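## Task

Seat a lid completely on plate C16 and on plate C61. Each plate has to finish in its original nest, lying flat within the locators, with its A1 well at the nest corner labelled A1. Nothing counts if the robot is what holds it in place at the end. Finish by opening the gripper and moving it away.

## Robot and tools

ROBOT. A single four-axis plate-handling arm with one gripper that always stays level; it cannot tilt. Joints from base outward: lift (0.000 to 0.550 m), shoulder (-2.000 to 2.000 rad), elbow (-2.800 to 2.800 rad), wrist yaw (-12.566 to 12.566 rad). If the elbow gets within 0.4 rad of zero the arm may fold and fault, so avoid nearly straight reaches. Plates are told apart only by their ID labels; the A1 well sits at the plate's clipped corner.

FRAMES. Printed poses use the scene frame: origin on the table top under the arm's base, +z up, +y to the left when facing along +x. The reported point, end_effector_position (metres), is midway between the two rubber pads, 2 to 3 cm behind the fingertips; orientation is end_effector_quat_wxyz. The printed position gets less accurate at long reach. The gripper's own frame: fingers point along its +x, close and open along its y.

ROW FORMAT. Every motion command is one row of 5 numbers, each in [-1, 1]: dx, dy, dz, rz, opening. The first four are an offset, not a pose, expressed in the gripper's own axes, counted from the gripper pose shown in the most recent result that shows it (before any such result in the scene, and for later calls inside one reply, from where the robot is when the action begins). A value of 1.0 equals 0.6 m for dx, dy, dz and 180 degrees for rz; rz turns from +x toward +y. Opening is absolute, not an offset: +1 fully open (0.140 m), -1 closed (pads still 0.066 m apart). Full open to closed needs at least about 0.6 s. Because offsets count from a measured pose, repeating a small offset into something rigid does not press harder; into something that yields it does. All-zero offsets are not a pause: they send the hand back to the reference pose.

TOOLS.
execute_actions: argument actions is a list holding zero or one item. Empty list: just report state. {"rows": [[5 numbers], ...], "steps": n}: up to 15 rows and n at most 15 control steps of 1/30 s (default 15); one row per step, last row repeated if rows run out; every row is measured from the same reference pose, not from the previous row. {"steps": n} alone: a wait of up to 300 steps counted from the last result. Optional pictures (boolean) toggles images. A rejected call sends nothing.
move: target is one row as above; speed is path top speed in m/s, 0.002 to 0.5 (default 0.25), turning limited to twice that in rad/s. Straight-line path lasting 0.5 to 10 s; longer ones stop early. Opening is sent at the start. It does not avoid obstacles, and the hand can lag, drift, or overshoot speed, especially near full extension. Faster moves hit harder; aiming further past a contact presses harder. The result adds a line "move:" with the ending (done = resting near target; off_target, moving, held, fault) and limits (paced = pose clipped; held = some steps blocked, after which motion may suddenly speed up), plus distance from target.
wait: seconds from 0 to 10; nothing new is sent.
zoom_image: camera (cam_head_left, cam_head_right, cam_high, cam_low, cam_wrist) and region [x0, y0, x1, y1] in pixels, top-left origin, at most 504 by 504. Image sizes: wrist 504x504, others 896x504.
finished_scene: scene number; ends the current scene irreversibly, reports success, and gives the next task.

CONTROL DETAILS. Each step the commanded pose is clipped to within 70 mm and 16 degrees of the measured pose, then joints follow by damped inverse kinematics. After an action, the arm only continues to the last clipped pose, so large moves may finish short: read the result and command the remainder. Joints stop together when a command reverses them. The simulation keeps running while the operator composes a reply. "Hand target" shows the pose currently being driven toward. "pose unreachable" and HELD mark steps where the clearance check altered or blocked the command.

RESULT LINES. Joint positions: lift, shoulder, elbow, wrist yaw, then pad gap in metres. grip_measured is finger opening on the command scale (may be off by about 1 mm, consistently). To grip, command roughly 0.04 below grip_measured; smaller differences grip more lightly. Force is about 18 N per pad; fast closes can press harder. MOTOR HOT appears from 85 °C; at 100 °C an OVER-TEMPERATURE FAULT brakes the arm until cool. Holding loads heats motors.

CAUTIONS. Load limits: lift 55.8 N, shoulder 8.37 N m, elbow 4.18 N m, wrist yaw 1.39 N m, including held weight; reaching one causes a 10 s stop and discards the rest of the call. Avoid drops, slips, slams, hard impacts and heavy pushing. Never knock or place anything off the table; that ends the scene. Occasional brief tugs on held parts or pushes on loose items may occur. Leave the lid resting on its own, release, and retreat before ending the scene.

Each tool is called as name(argument=value, ...), one argument or row to a line, values as JSON.

## Session

execute_actions(
  actions=[],
)

Scene clock: 0.00 s of 12600.00 s.
end_effector_position=(+0.5530, +0.0750, +0.4147) grip_measured=+1.00 end_effector_quat_wxyz=(+0.891, +0.000, +0.000, +0.454)
Joint positions: [ 0.41   0.725  1.213 -0.996  0.14 ]
Hand target: +0.553, +0.075, +0.415; +0.891, +0.000, +0.000, +0.454

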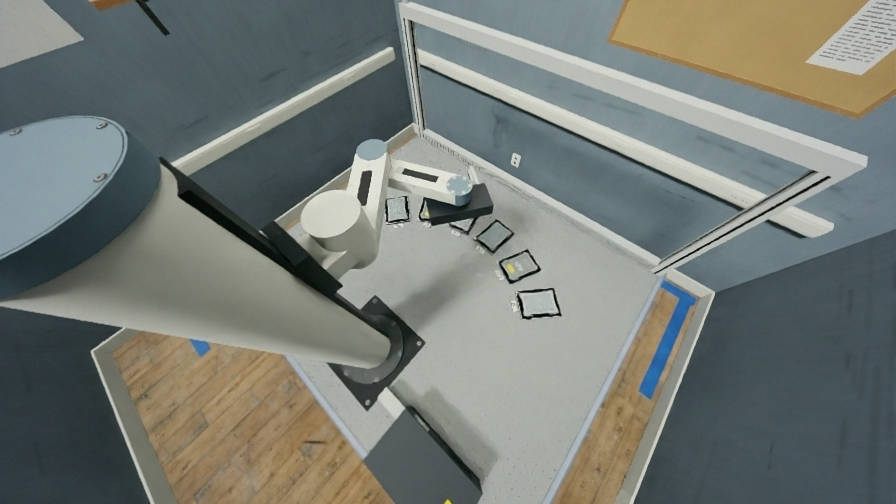

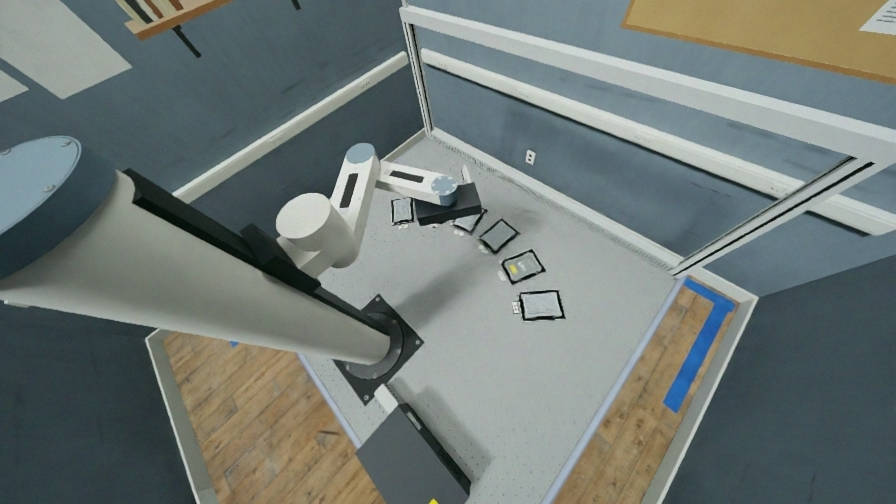

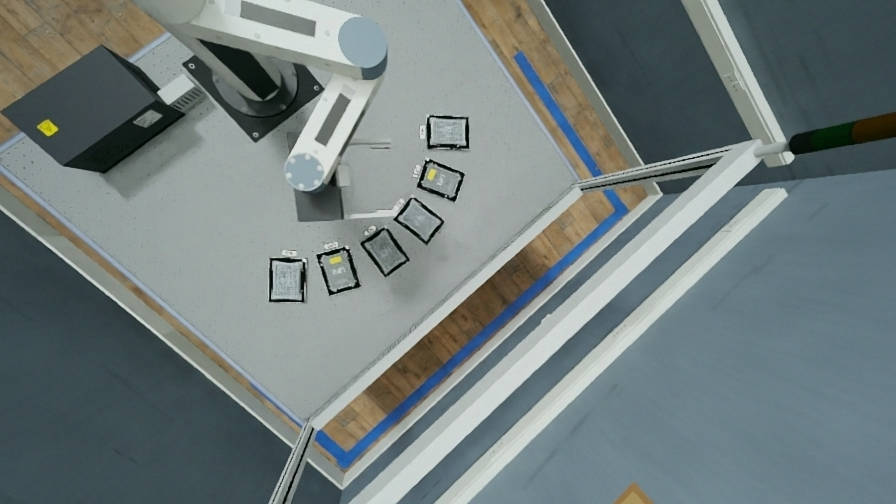

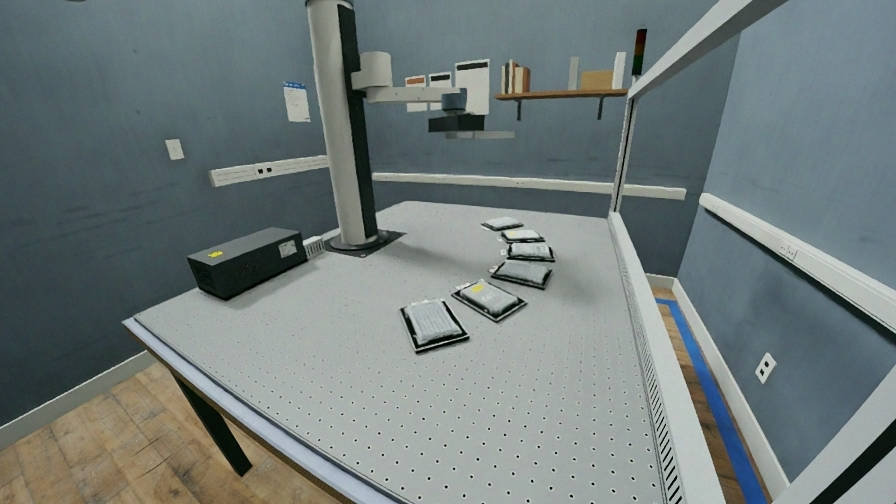

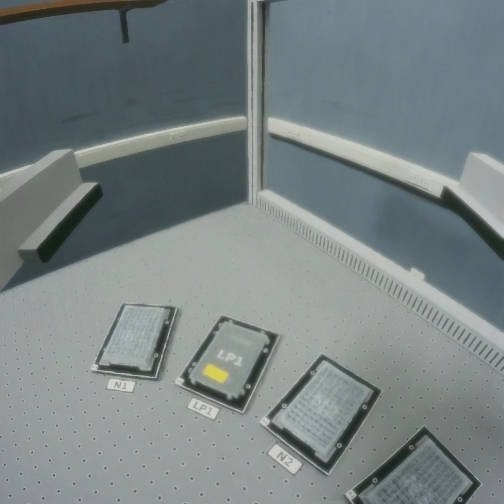

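zoom_image(
  camera="cam_high",
  region=[250, 100, 490, 320],
)

zoom_image(
  camera="cam_low",
  region=[380, 200, 580, 360],
)

zoom_image(
  camera="cam_wrist",
  region=[80, 290, 504, 504],
)

Region (250, 100, 490, 320) of cam_high's 896x504 image, scaled by 2.100, with more detail than that image has; it fills the top 462 rows of this view, and the rest is white.

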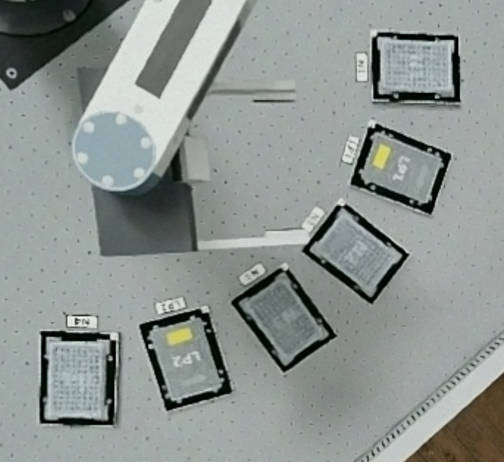

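Region (380, 200, 580, 360) of cam_low's 896x504 image, scaled by 2.520, with more detail than that image has; it fills the top 403 rows of this view, and the rest is white.

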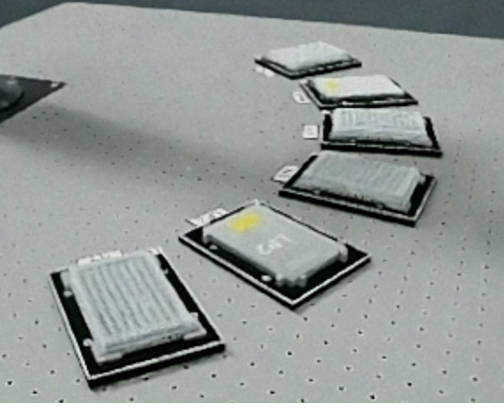

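Region (80, 290, 504, 504) of cam_wrist's 504x504 image, scaled by 1.189, with more detail than that image has; it fills the top 254 rows of this view, and the rest is white.

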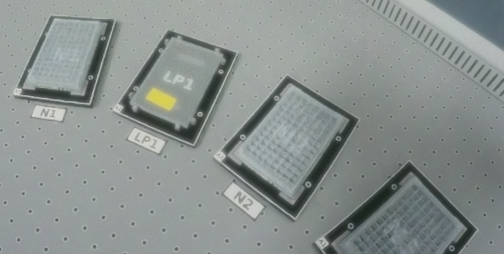

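move(
  target=[-0.048, 0.136, -0.525, -0.2, 1],
  speed=0.4,
)

Scene clock: 7.13 s of 12600.00 s.
end_effector_position=(+0.4702, +0.0999, +0.0997) grip_measured=+1.00 end_effector_quat_wxyz=(+0.988, +0.000, +0.000, +0.156)
Joint positions: [ 0.095  1.357  0.656 -1.699  0.14 ]
Hand target: +0.470, +0.100, +0.100; +0.988, +0.000, +0.000, +0.156
Off the commanded pose: 0.000 m, 0 deg.
After step 90, 2.77 s passed at rest.
move: done

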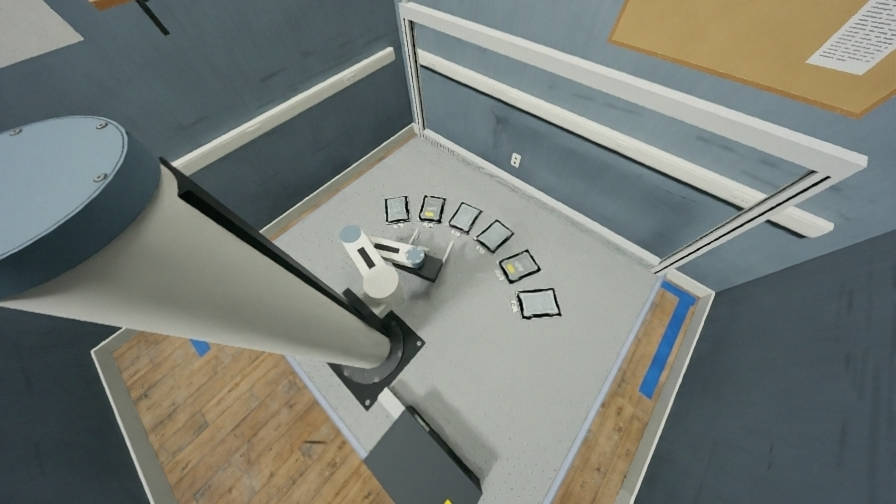

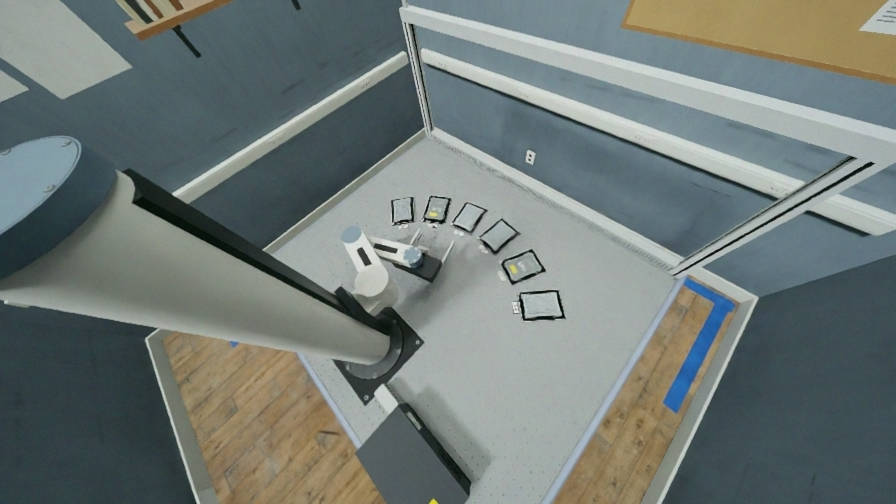

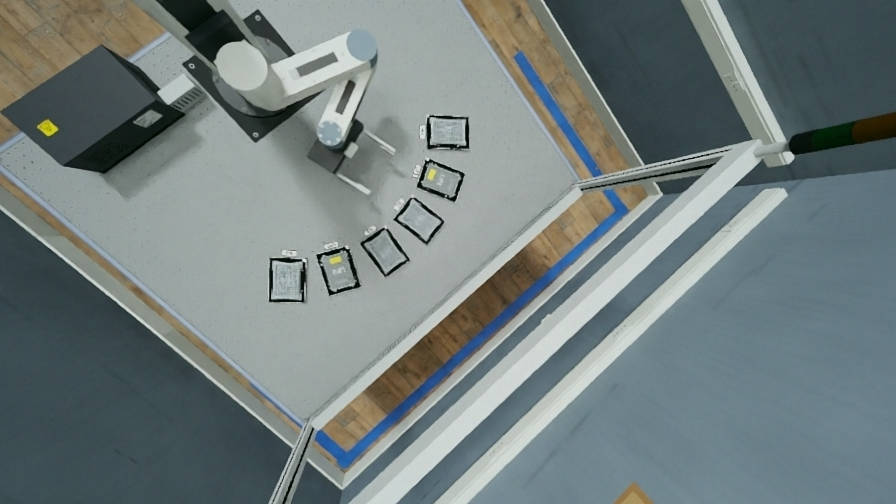

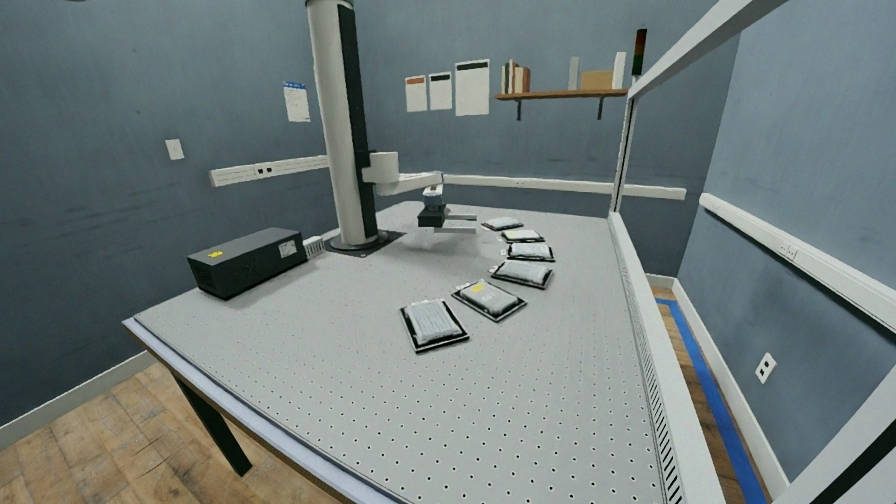

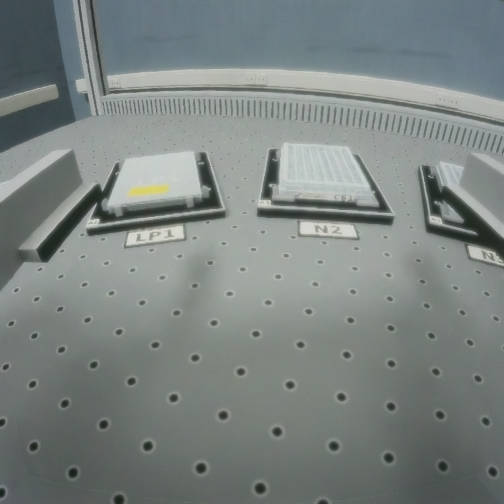

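zoom_image(
  camera="cam_wrist",
  region=[250, 140, 410, 240],
)

zoom_image(
  camera="cam_wrist",
  region=[80, 140, 240, 250],
)

Region (250, 140, 410, 240) of cam_wrist's 504x504 image, scaled by 3.150, with more detail than that image has; it fills the top 315 rows of this view, and the rest is white.

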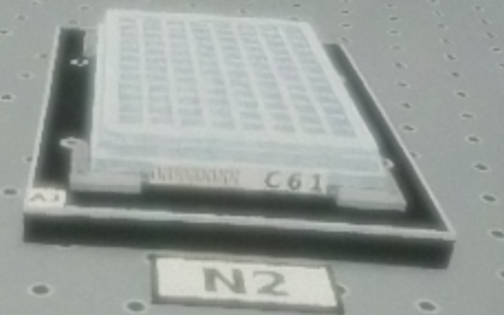

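Region (80, 140, 240, 250) of cam_wrist's 504x504 image, scaled by 3.150, with more detail than that image has; it fills the top 346 rows of this view, and the rest is white.

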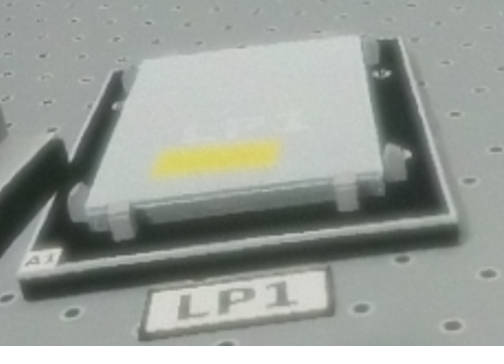

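zoom_image(
  camera="cam_head_left",
  region=[375, 185, 525, 265],
)

zoom_image(
  camera="cam_high",
  region=[300, 100, 480, 280],
)

Region (375, 185, 525, 265) of cam_head_left's 896x504 image, scaled by 3.360, with more detail than that image has; it fills the top 269 rows of this view, and the rest is white.

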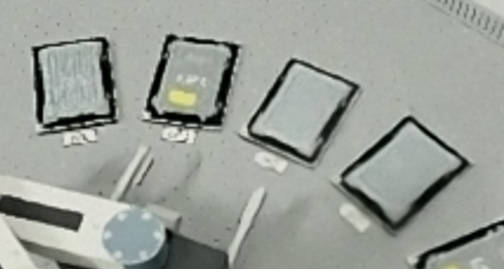

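Region (300, 100, 480, 280) of cam_high's 896x504 image, scaled by 2.800, with more detail than that image has.

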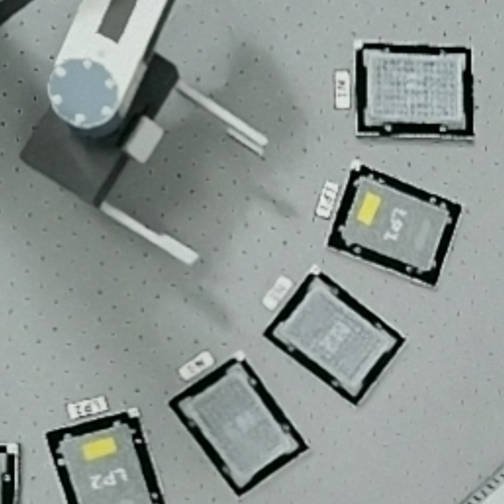

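move(
  target=[0.095, 0.132, 0.1, 0.056, 1],
  speed=0.4,
)

Scene clock: 14.03 s of 12600.00 s.
end_effector_position=(+0.5000, +0.1930, +0.1597) grip_measured=+1.00 end_effector_quat_wxyz=(+0.970, +0.000, +0.000, +0.243)
Joint positions: [ 0.155  1.513  0.94  -1.963  0.14 ]
Hand target: +0.500, +0.193, +0.160; +0.970, +0.000, +0.000, +0.242
Off the commanded pose: 0.000 m, 0 deg.
After step 90, 3.17 s passed at rest.
move: done

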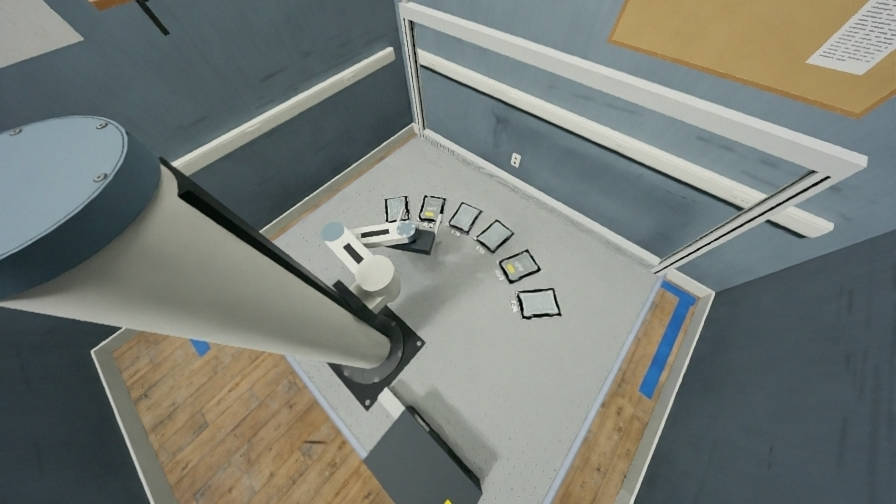

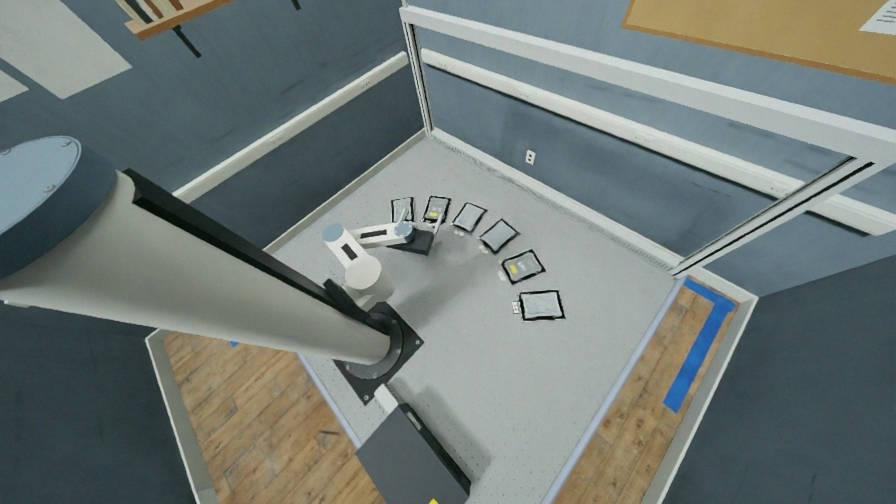

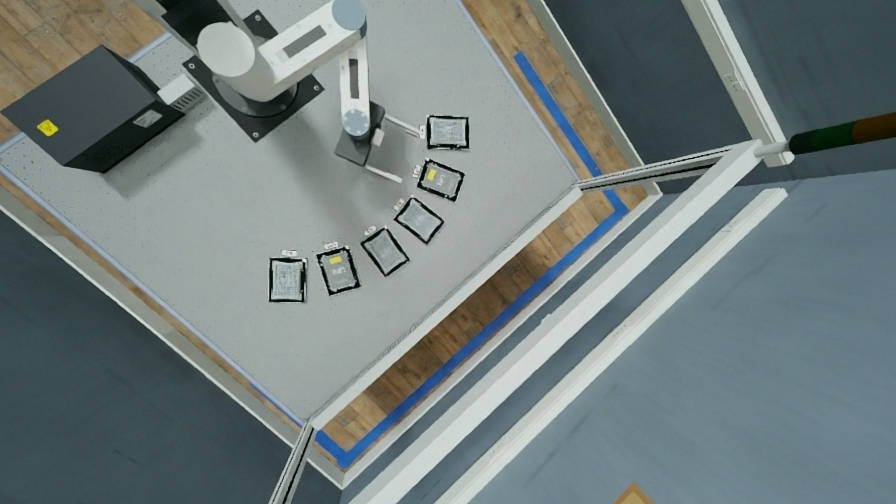

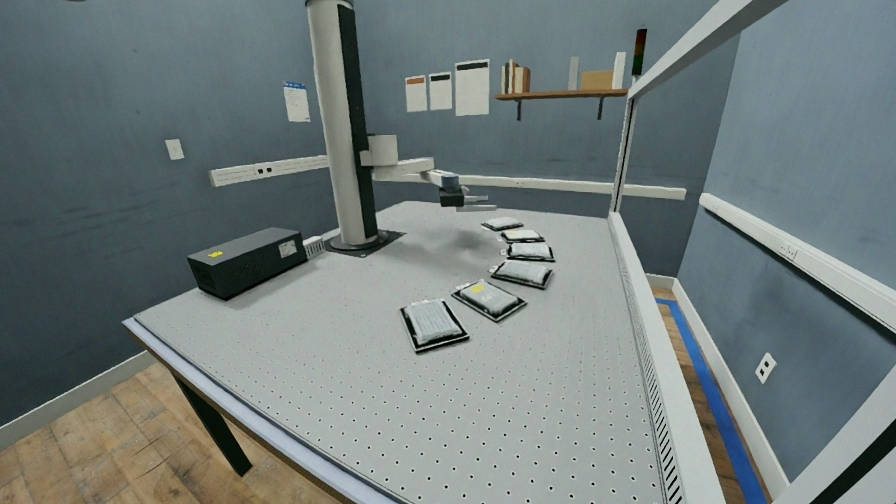

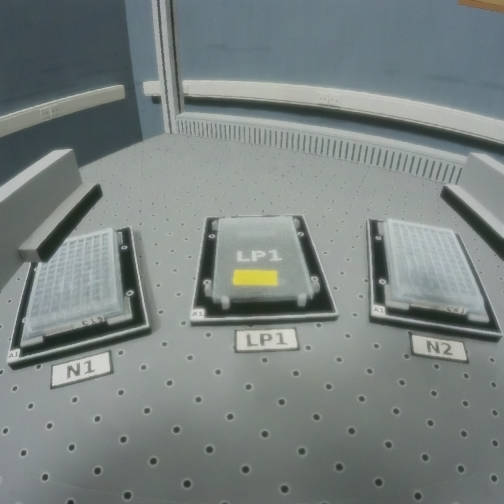

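zoom_image(
  camera="cam_wrist",
  region=[0, 280, 160, 390],
)

zoom_image(
  camera="cam_wrist",
  region=[170, 190, 370, 360],
)

Region (0, 280, 160, 390) of cam_wrist's 504x504 image, scaled by 3.150, with more detail than that image has; it fills the top 346 rows of this view, and the rest is white.

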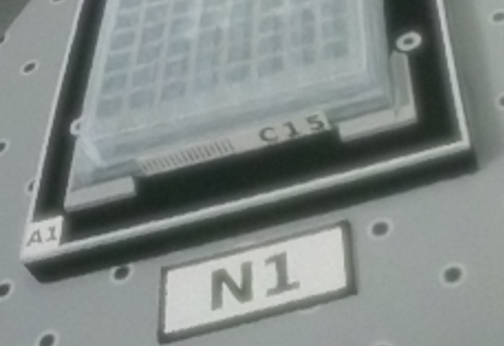

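Region (170, 190, 370, 360) of cam_wrist's 504x504 image, scaled by 2.520, with more detail than that image has; it fills the top 428 rows of this view, and the rest is white.

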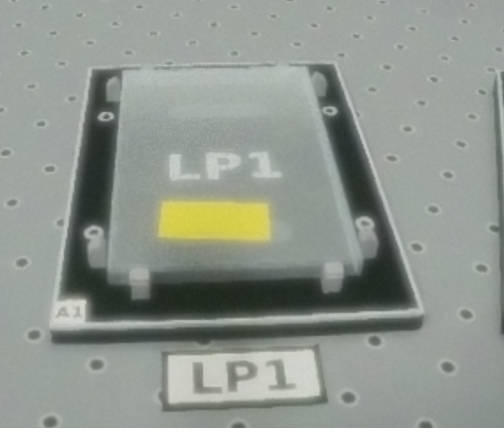

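move(
  target=[0.24, 0.0, -0.175, 0, 1],
  speed=0.4,
)

Scene clock: 17.70 s of 12600.00 s.
end_effector_position=(+0.6271, +0.2607, +0.0547) grip_measured=+1.00 end_effector_quat_wxyz=(+0.970, +0.000, +0.000, +0.243)
Joint positions: [ 0.05   1.212  1.645 -2.366  0.14 ]
Hand target: +0.627, +0.261, +0.055; +0.970, +0.000, +0.000, +0.243
Off the commanded pose: 0.000 m, 0 deg.
move: done

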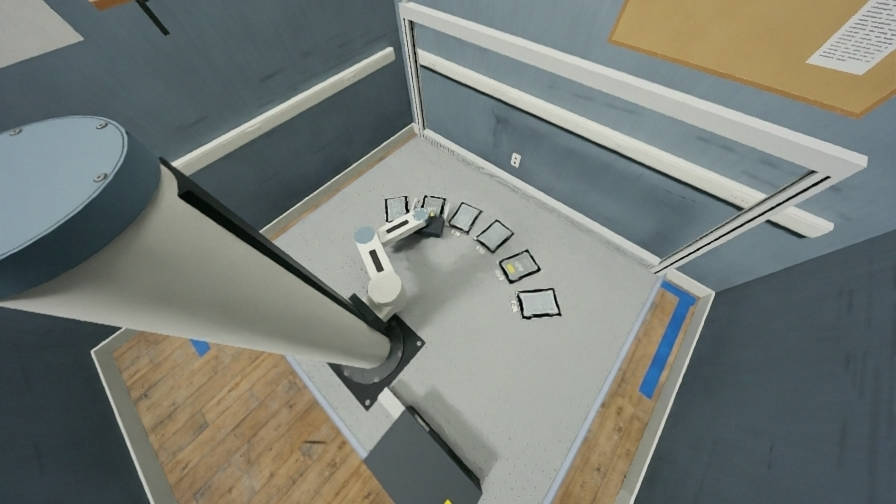

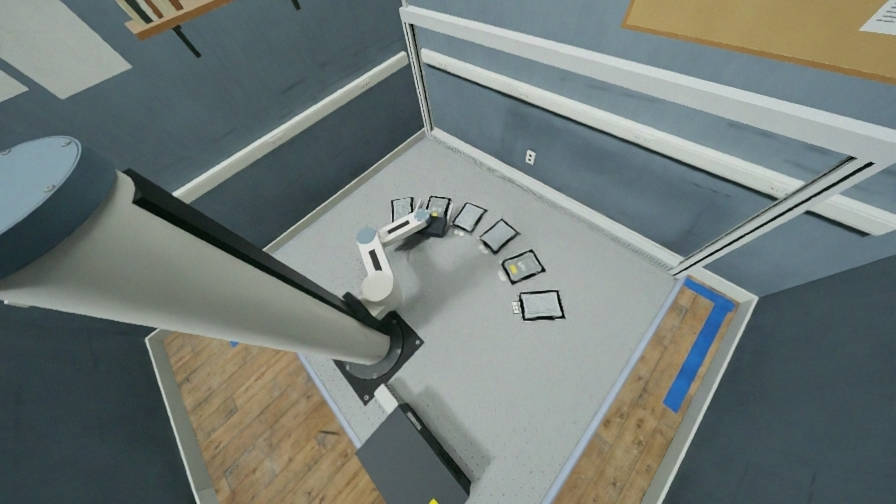

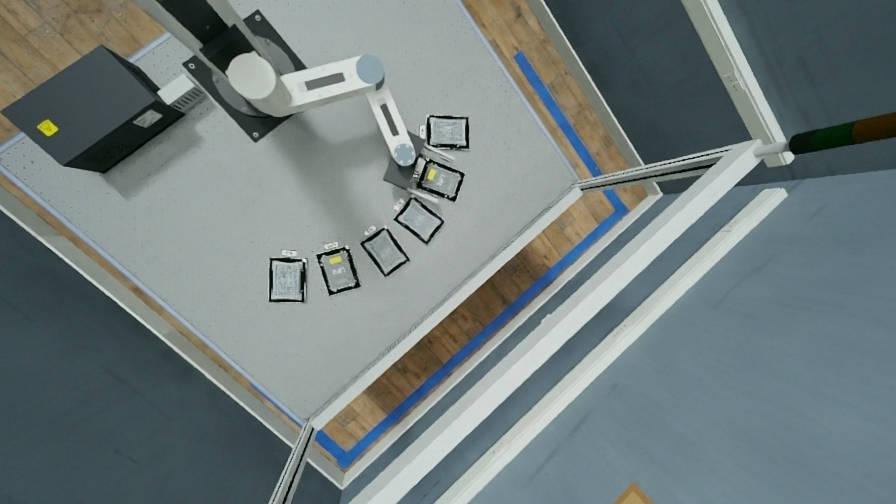

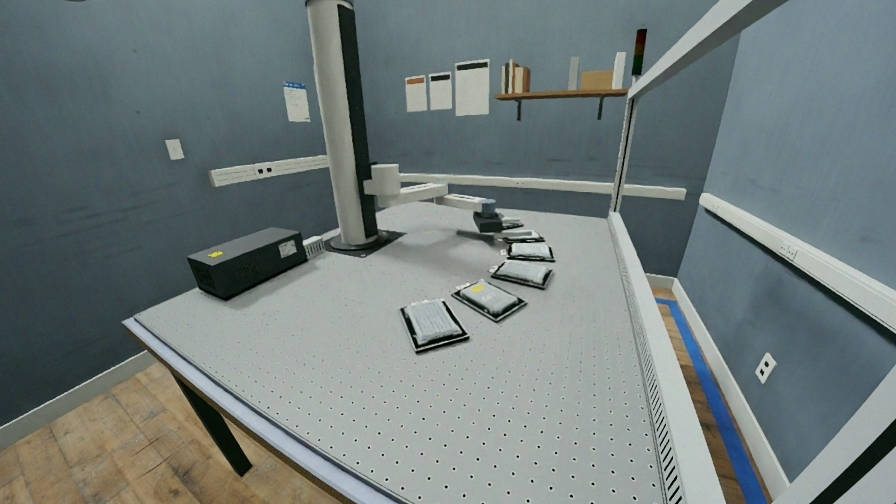

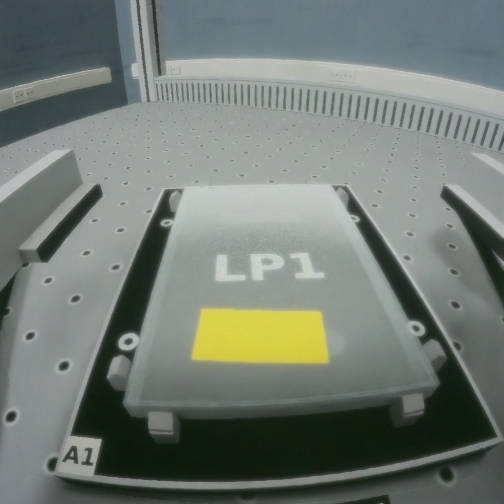

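zoom_image(
  camera="cam_high",
  region=[380, 110, 490, 220],
)

Region (380, 110, 490, 220) of cam_high's 896x504 image, scaled by 4.582, with more detail than that image has.

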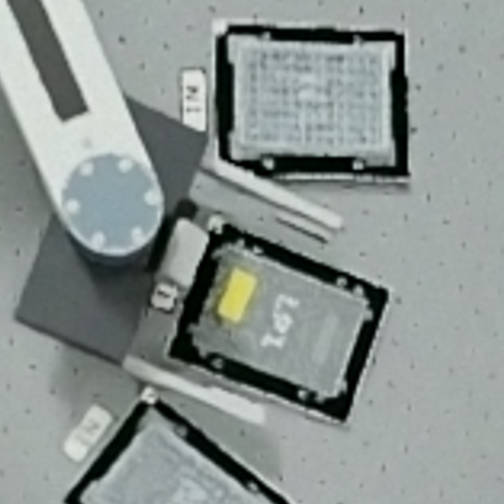

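move(
  target=[0.02, 0.0, -0.02, 0, 0.0],
  speed=0.2,
)

Scene clock: 19.90 s of 12600.00 s.
end_effector_position=(+0.6377, +0.2663, +0.0427) grip_measured=+0.00 end_effector_quat_wxyz=(+0.970, +0.000, +0.000, +0.243)
Joint positions: [ 0.038  1.181  1.714 -2.404  0.103]
Hand target: +0.638, +0.266, +0.043; +0.970, +0.000, +0.000, +0.243
Off the commanded pose: 0.000 m, 0 deg.
move: done

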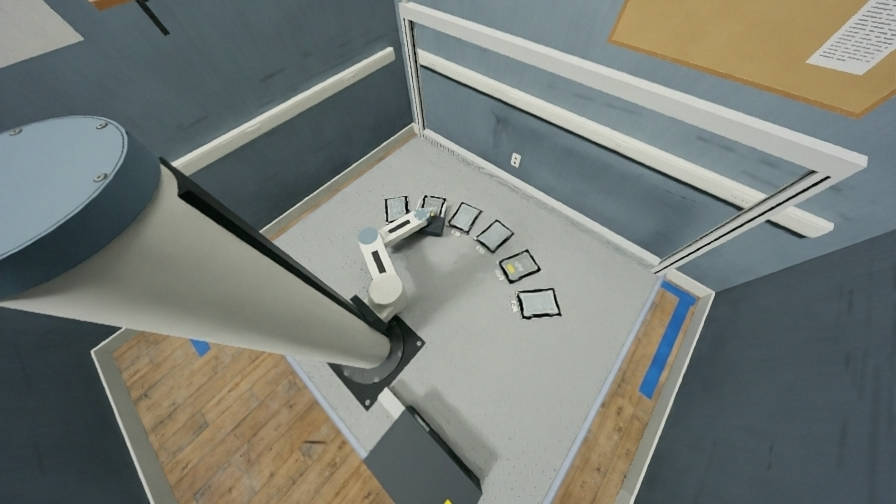

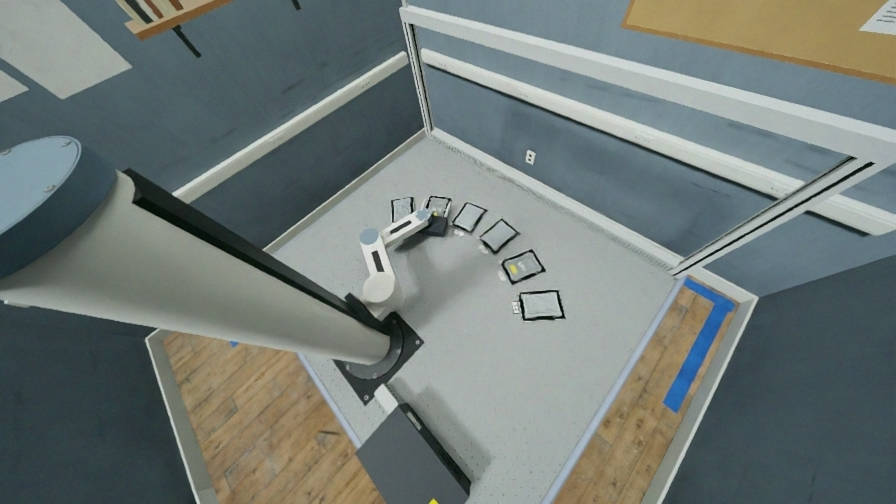

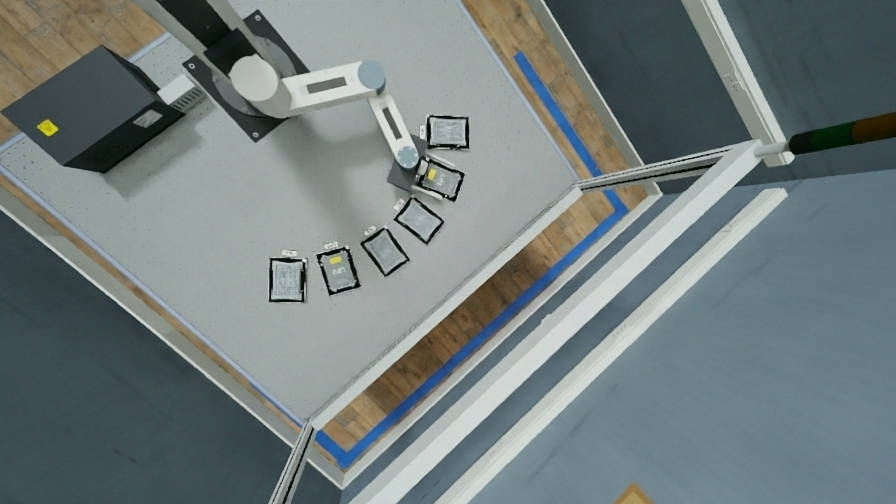

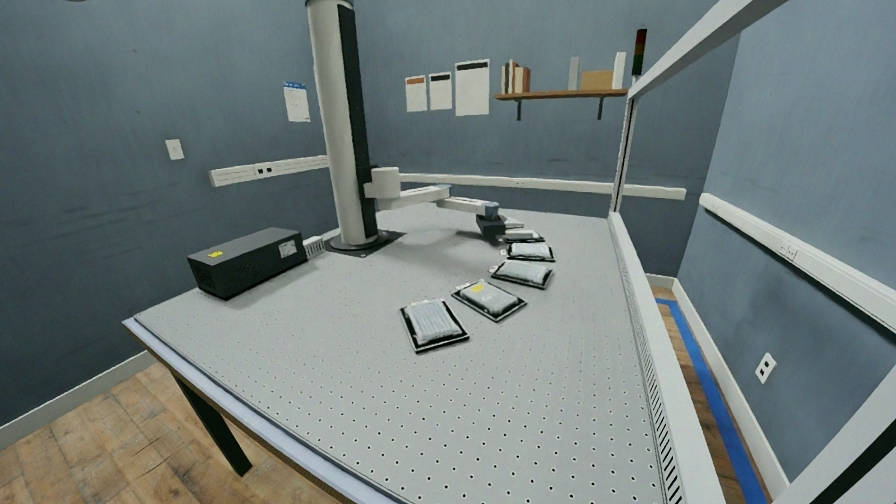

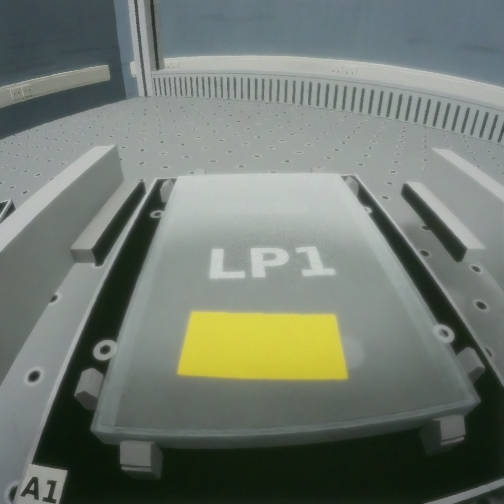

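move(
  target=[0.0, 0.0025, -0.024, 0.011, 0.0],
  speed=0.1,
)

Scene clock: 23.10 s of 12600.00 s.
end_effector_position=(+0.6370, +0.2677, +0.0282) grip_measured=+0.00 end_effector_quat_wxyz=(+0.966, +0.000, +0.000, +0.260)
Joint positions: [ 0.023  1.173  1.714 -2.361  0.103]
Hand target: +0.637, +0.268, +0.028; +0.966, +0.000, +0.000, +0.260
Off the commanded pose: 0.000 m, 0 deg.
move: done

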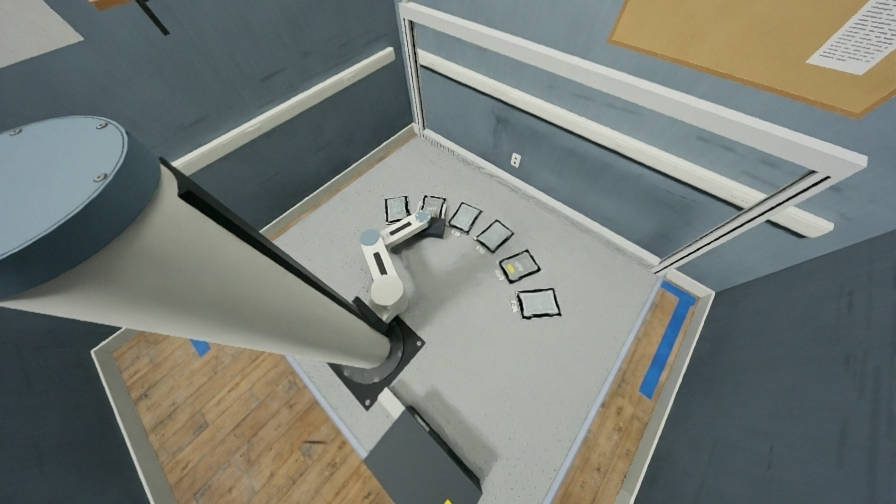

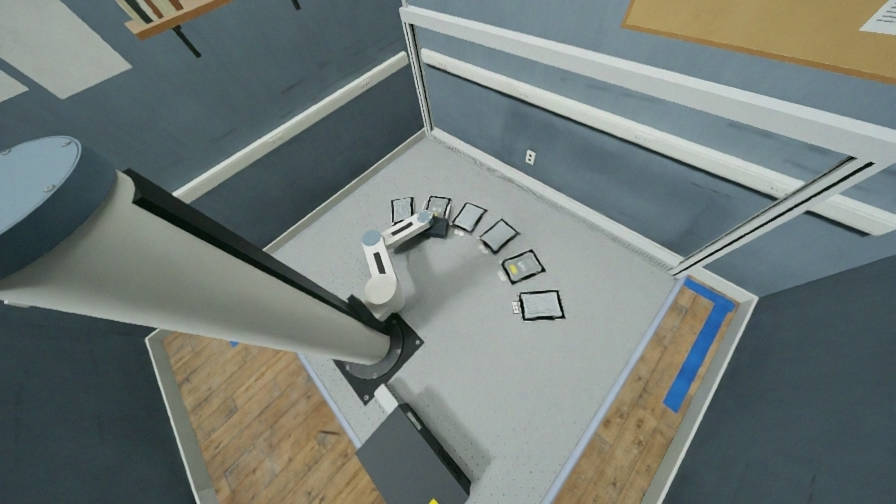

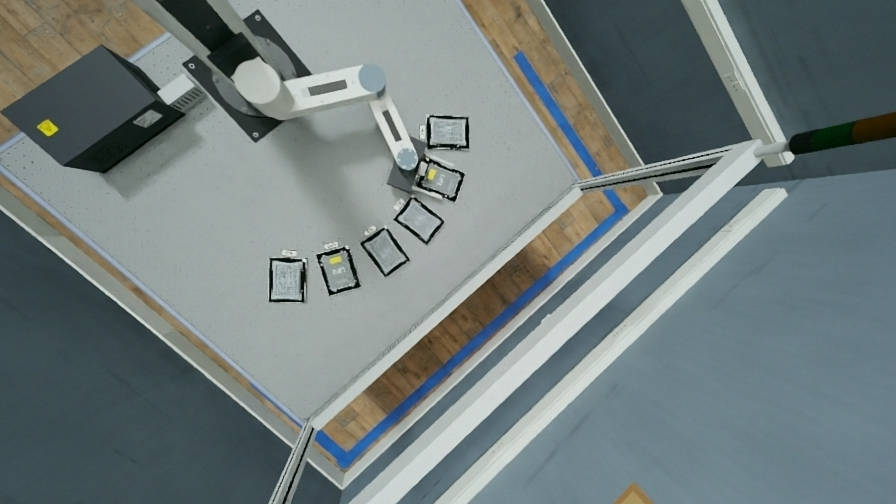

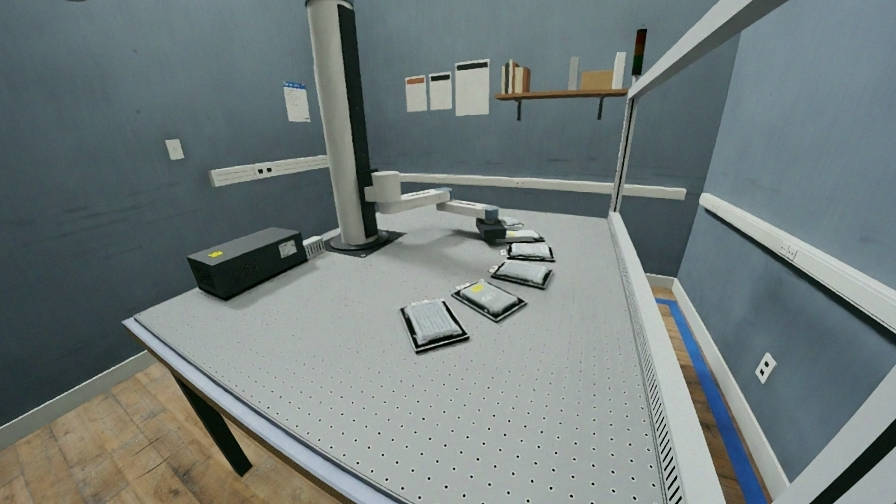

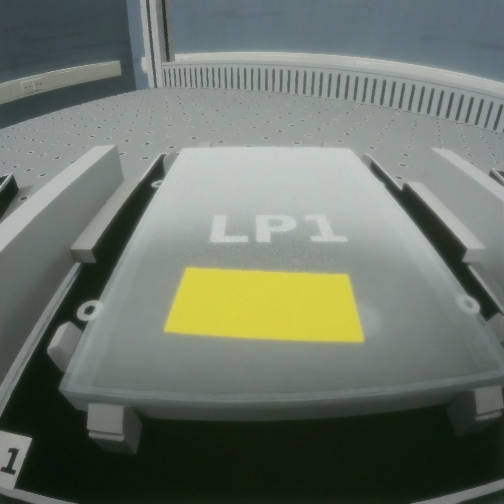

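zoom_image(
  camera="cam_low",
  region=[460, 200, 570, 270],
)

zoom_image(
  camera="cam_wrist",
  region=[0, 140, 252, 460],
)

zoom_image(
  camera="cam_high",
  region=[390, 130, 480, 220],
)

Region (460, 200, 570, 270) of cam_low's 896x504 image, scaled by 4.582, with more detail than that image has; it fills the top 321 rows of this view, and the rest is white.

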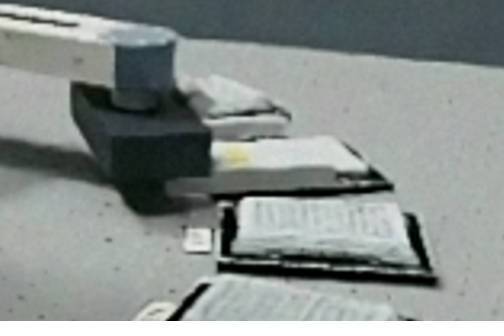

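Region (0, 140, 252, 460) of cam_wrist's 504x504 image, scaled by 1.575, with more detail than that image has; it fills the left 397 columns of this view, and the rest is white.

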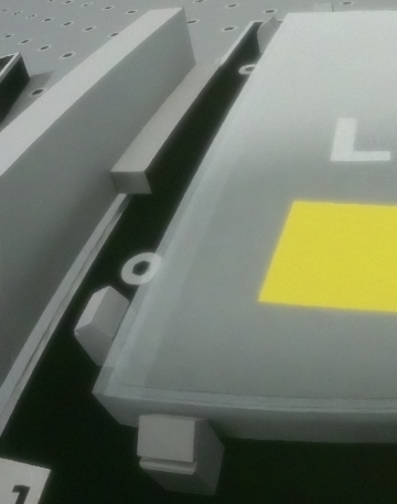

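Region (390, 130, 480, 220) of cam_high's 896x504 image, scaled by 5.600, with more detail than that image has.

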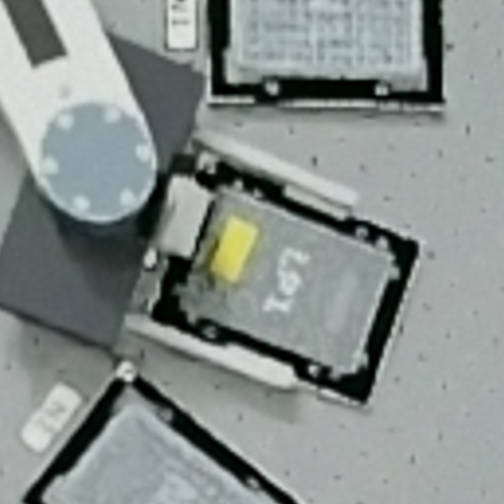

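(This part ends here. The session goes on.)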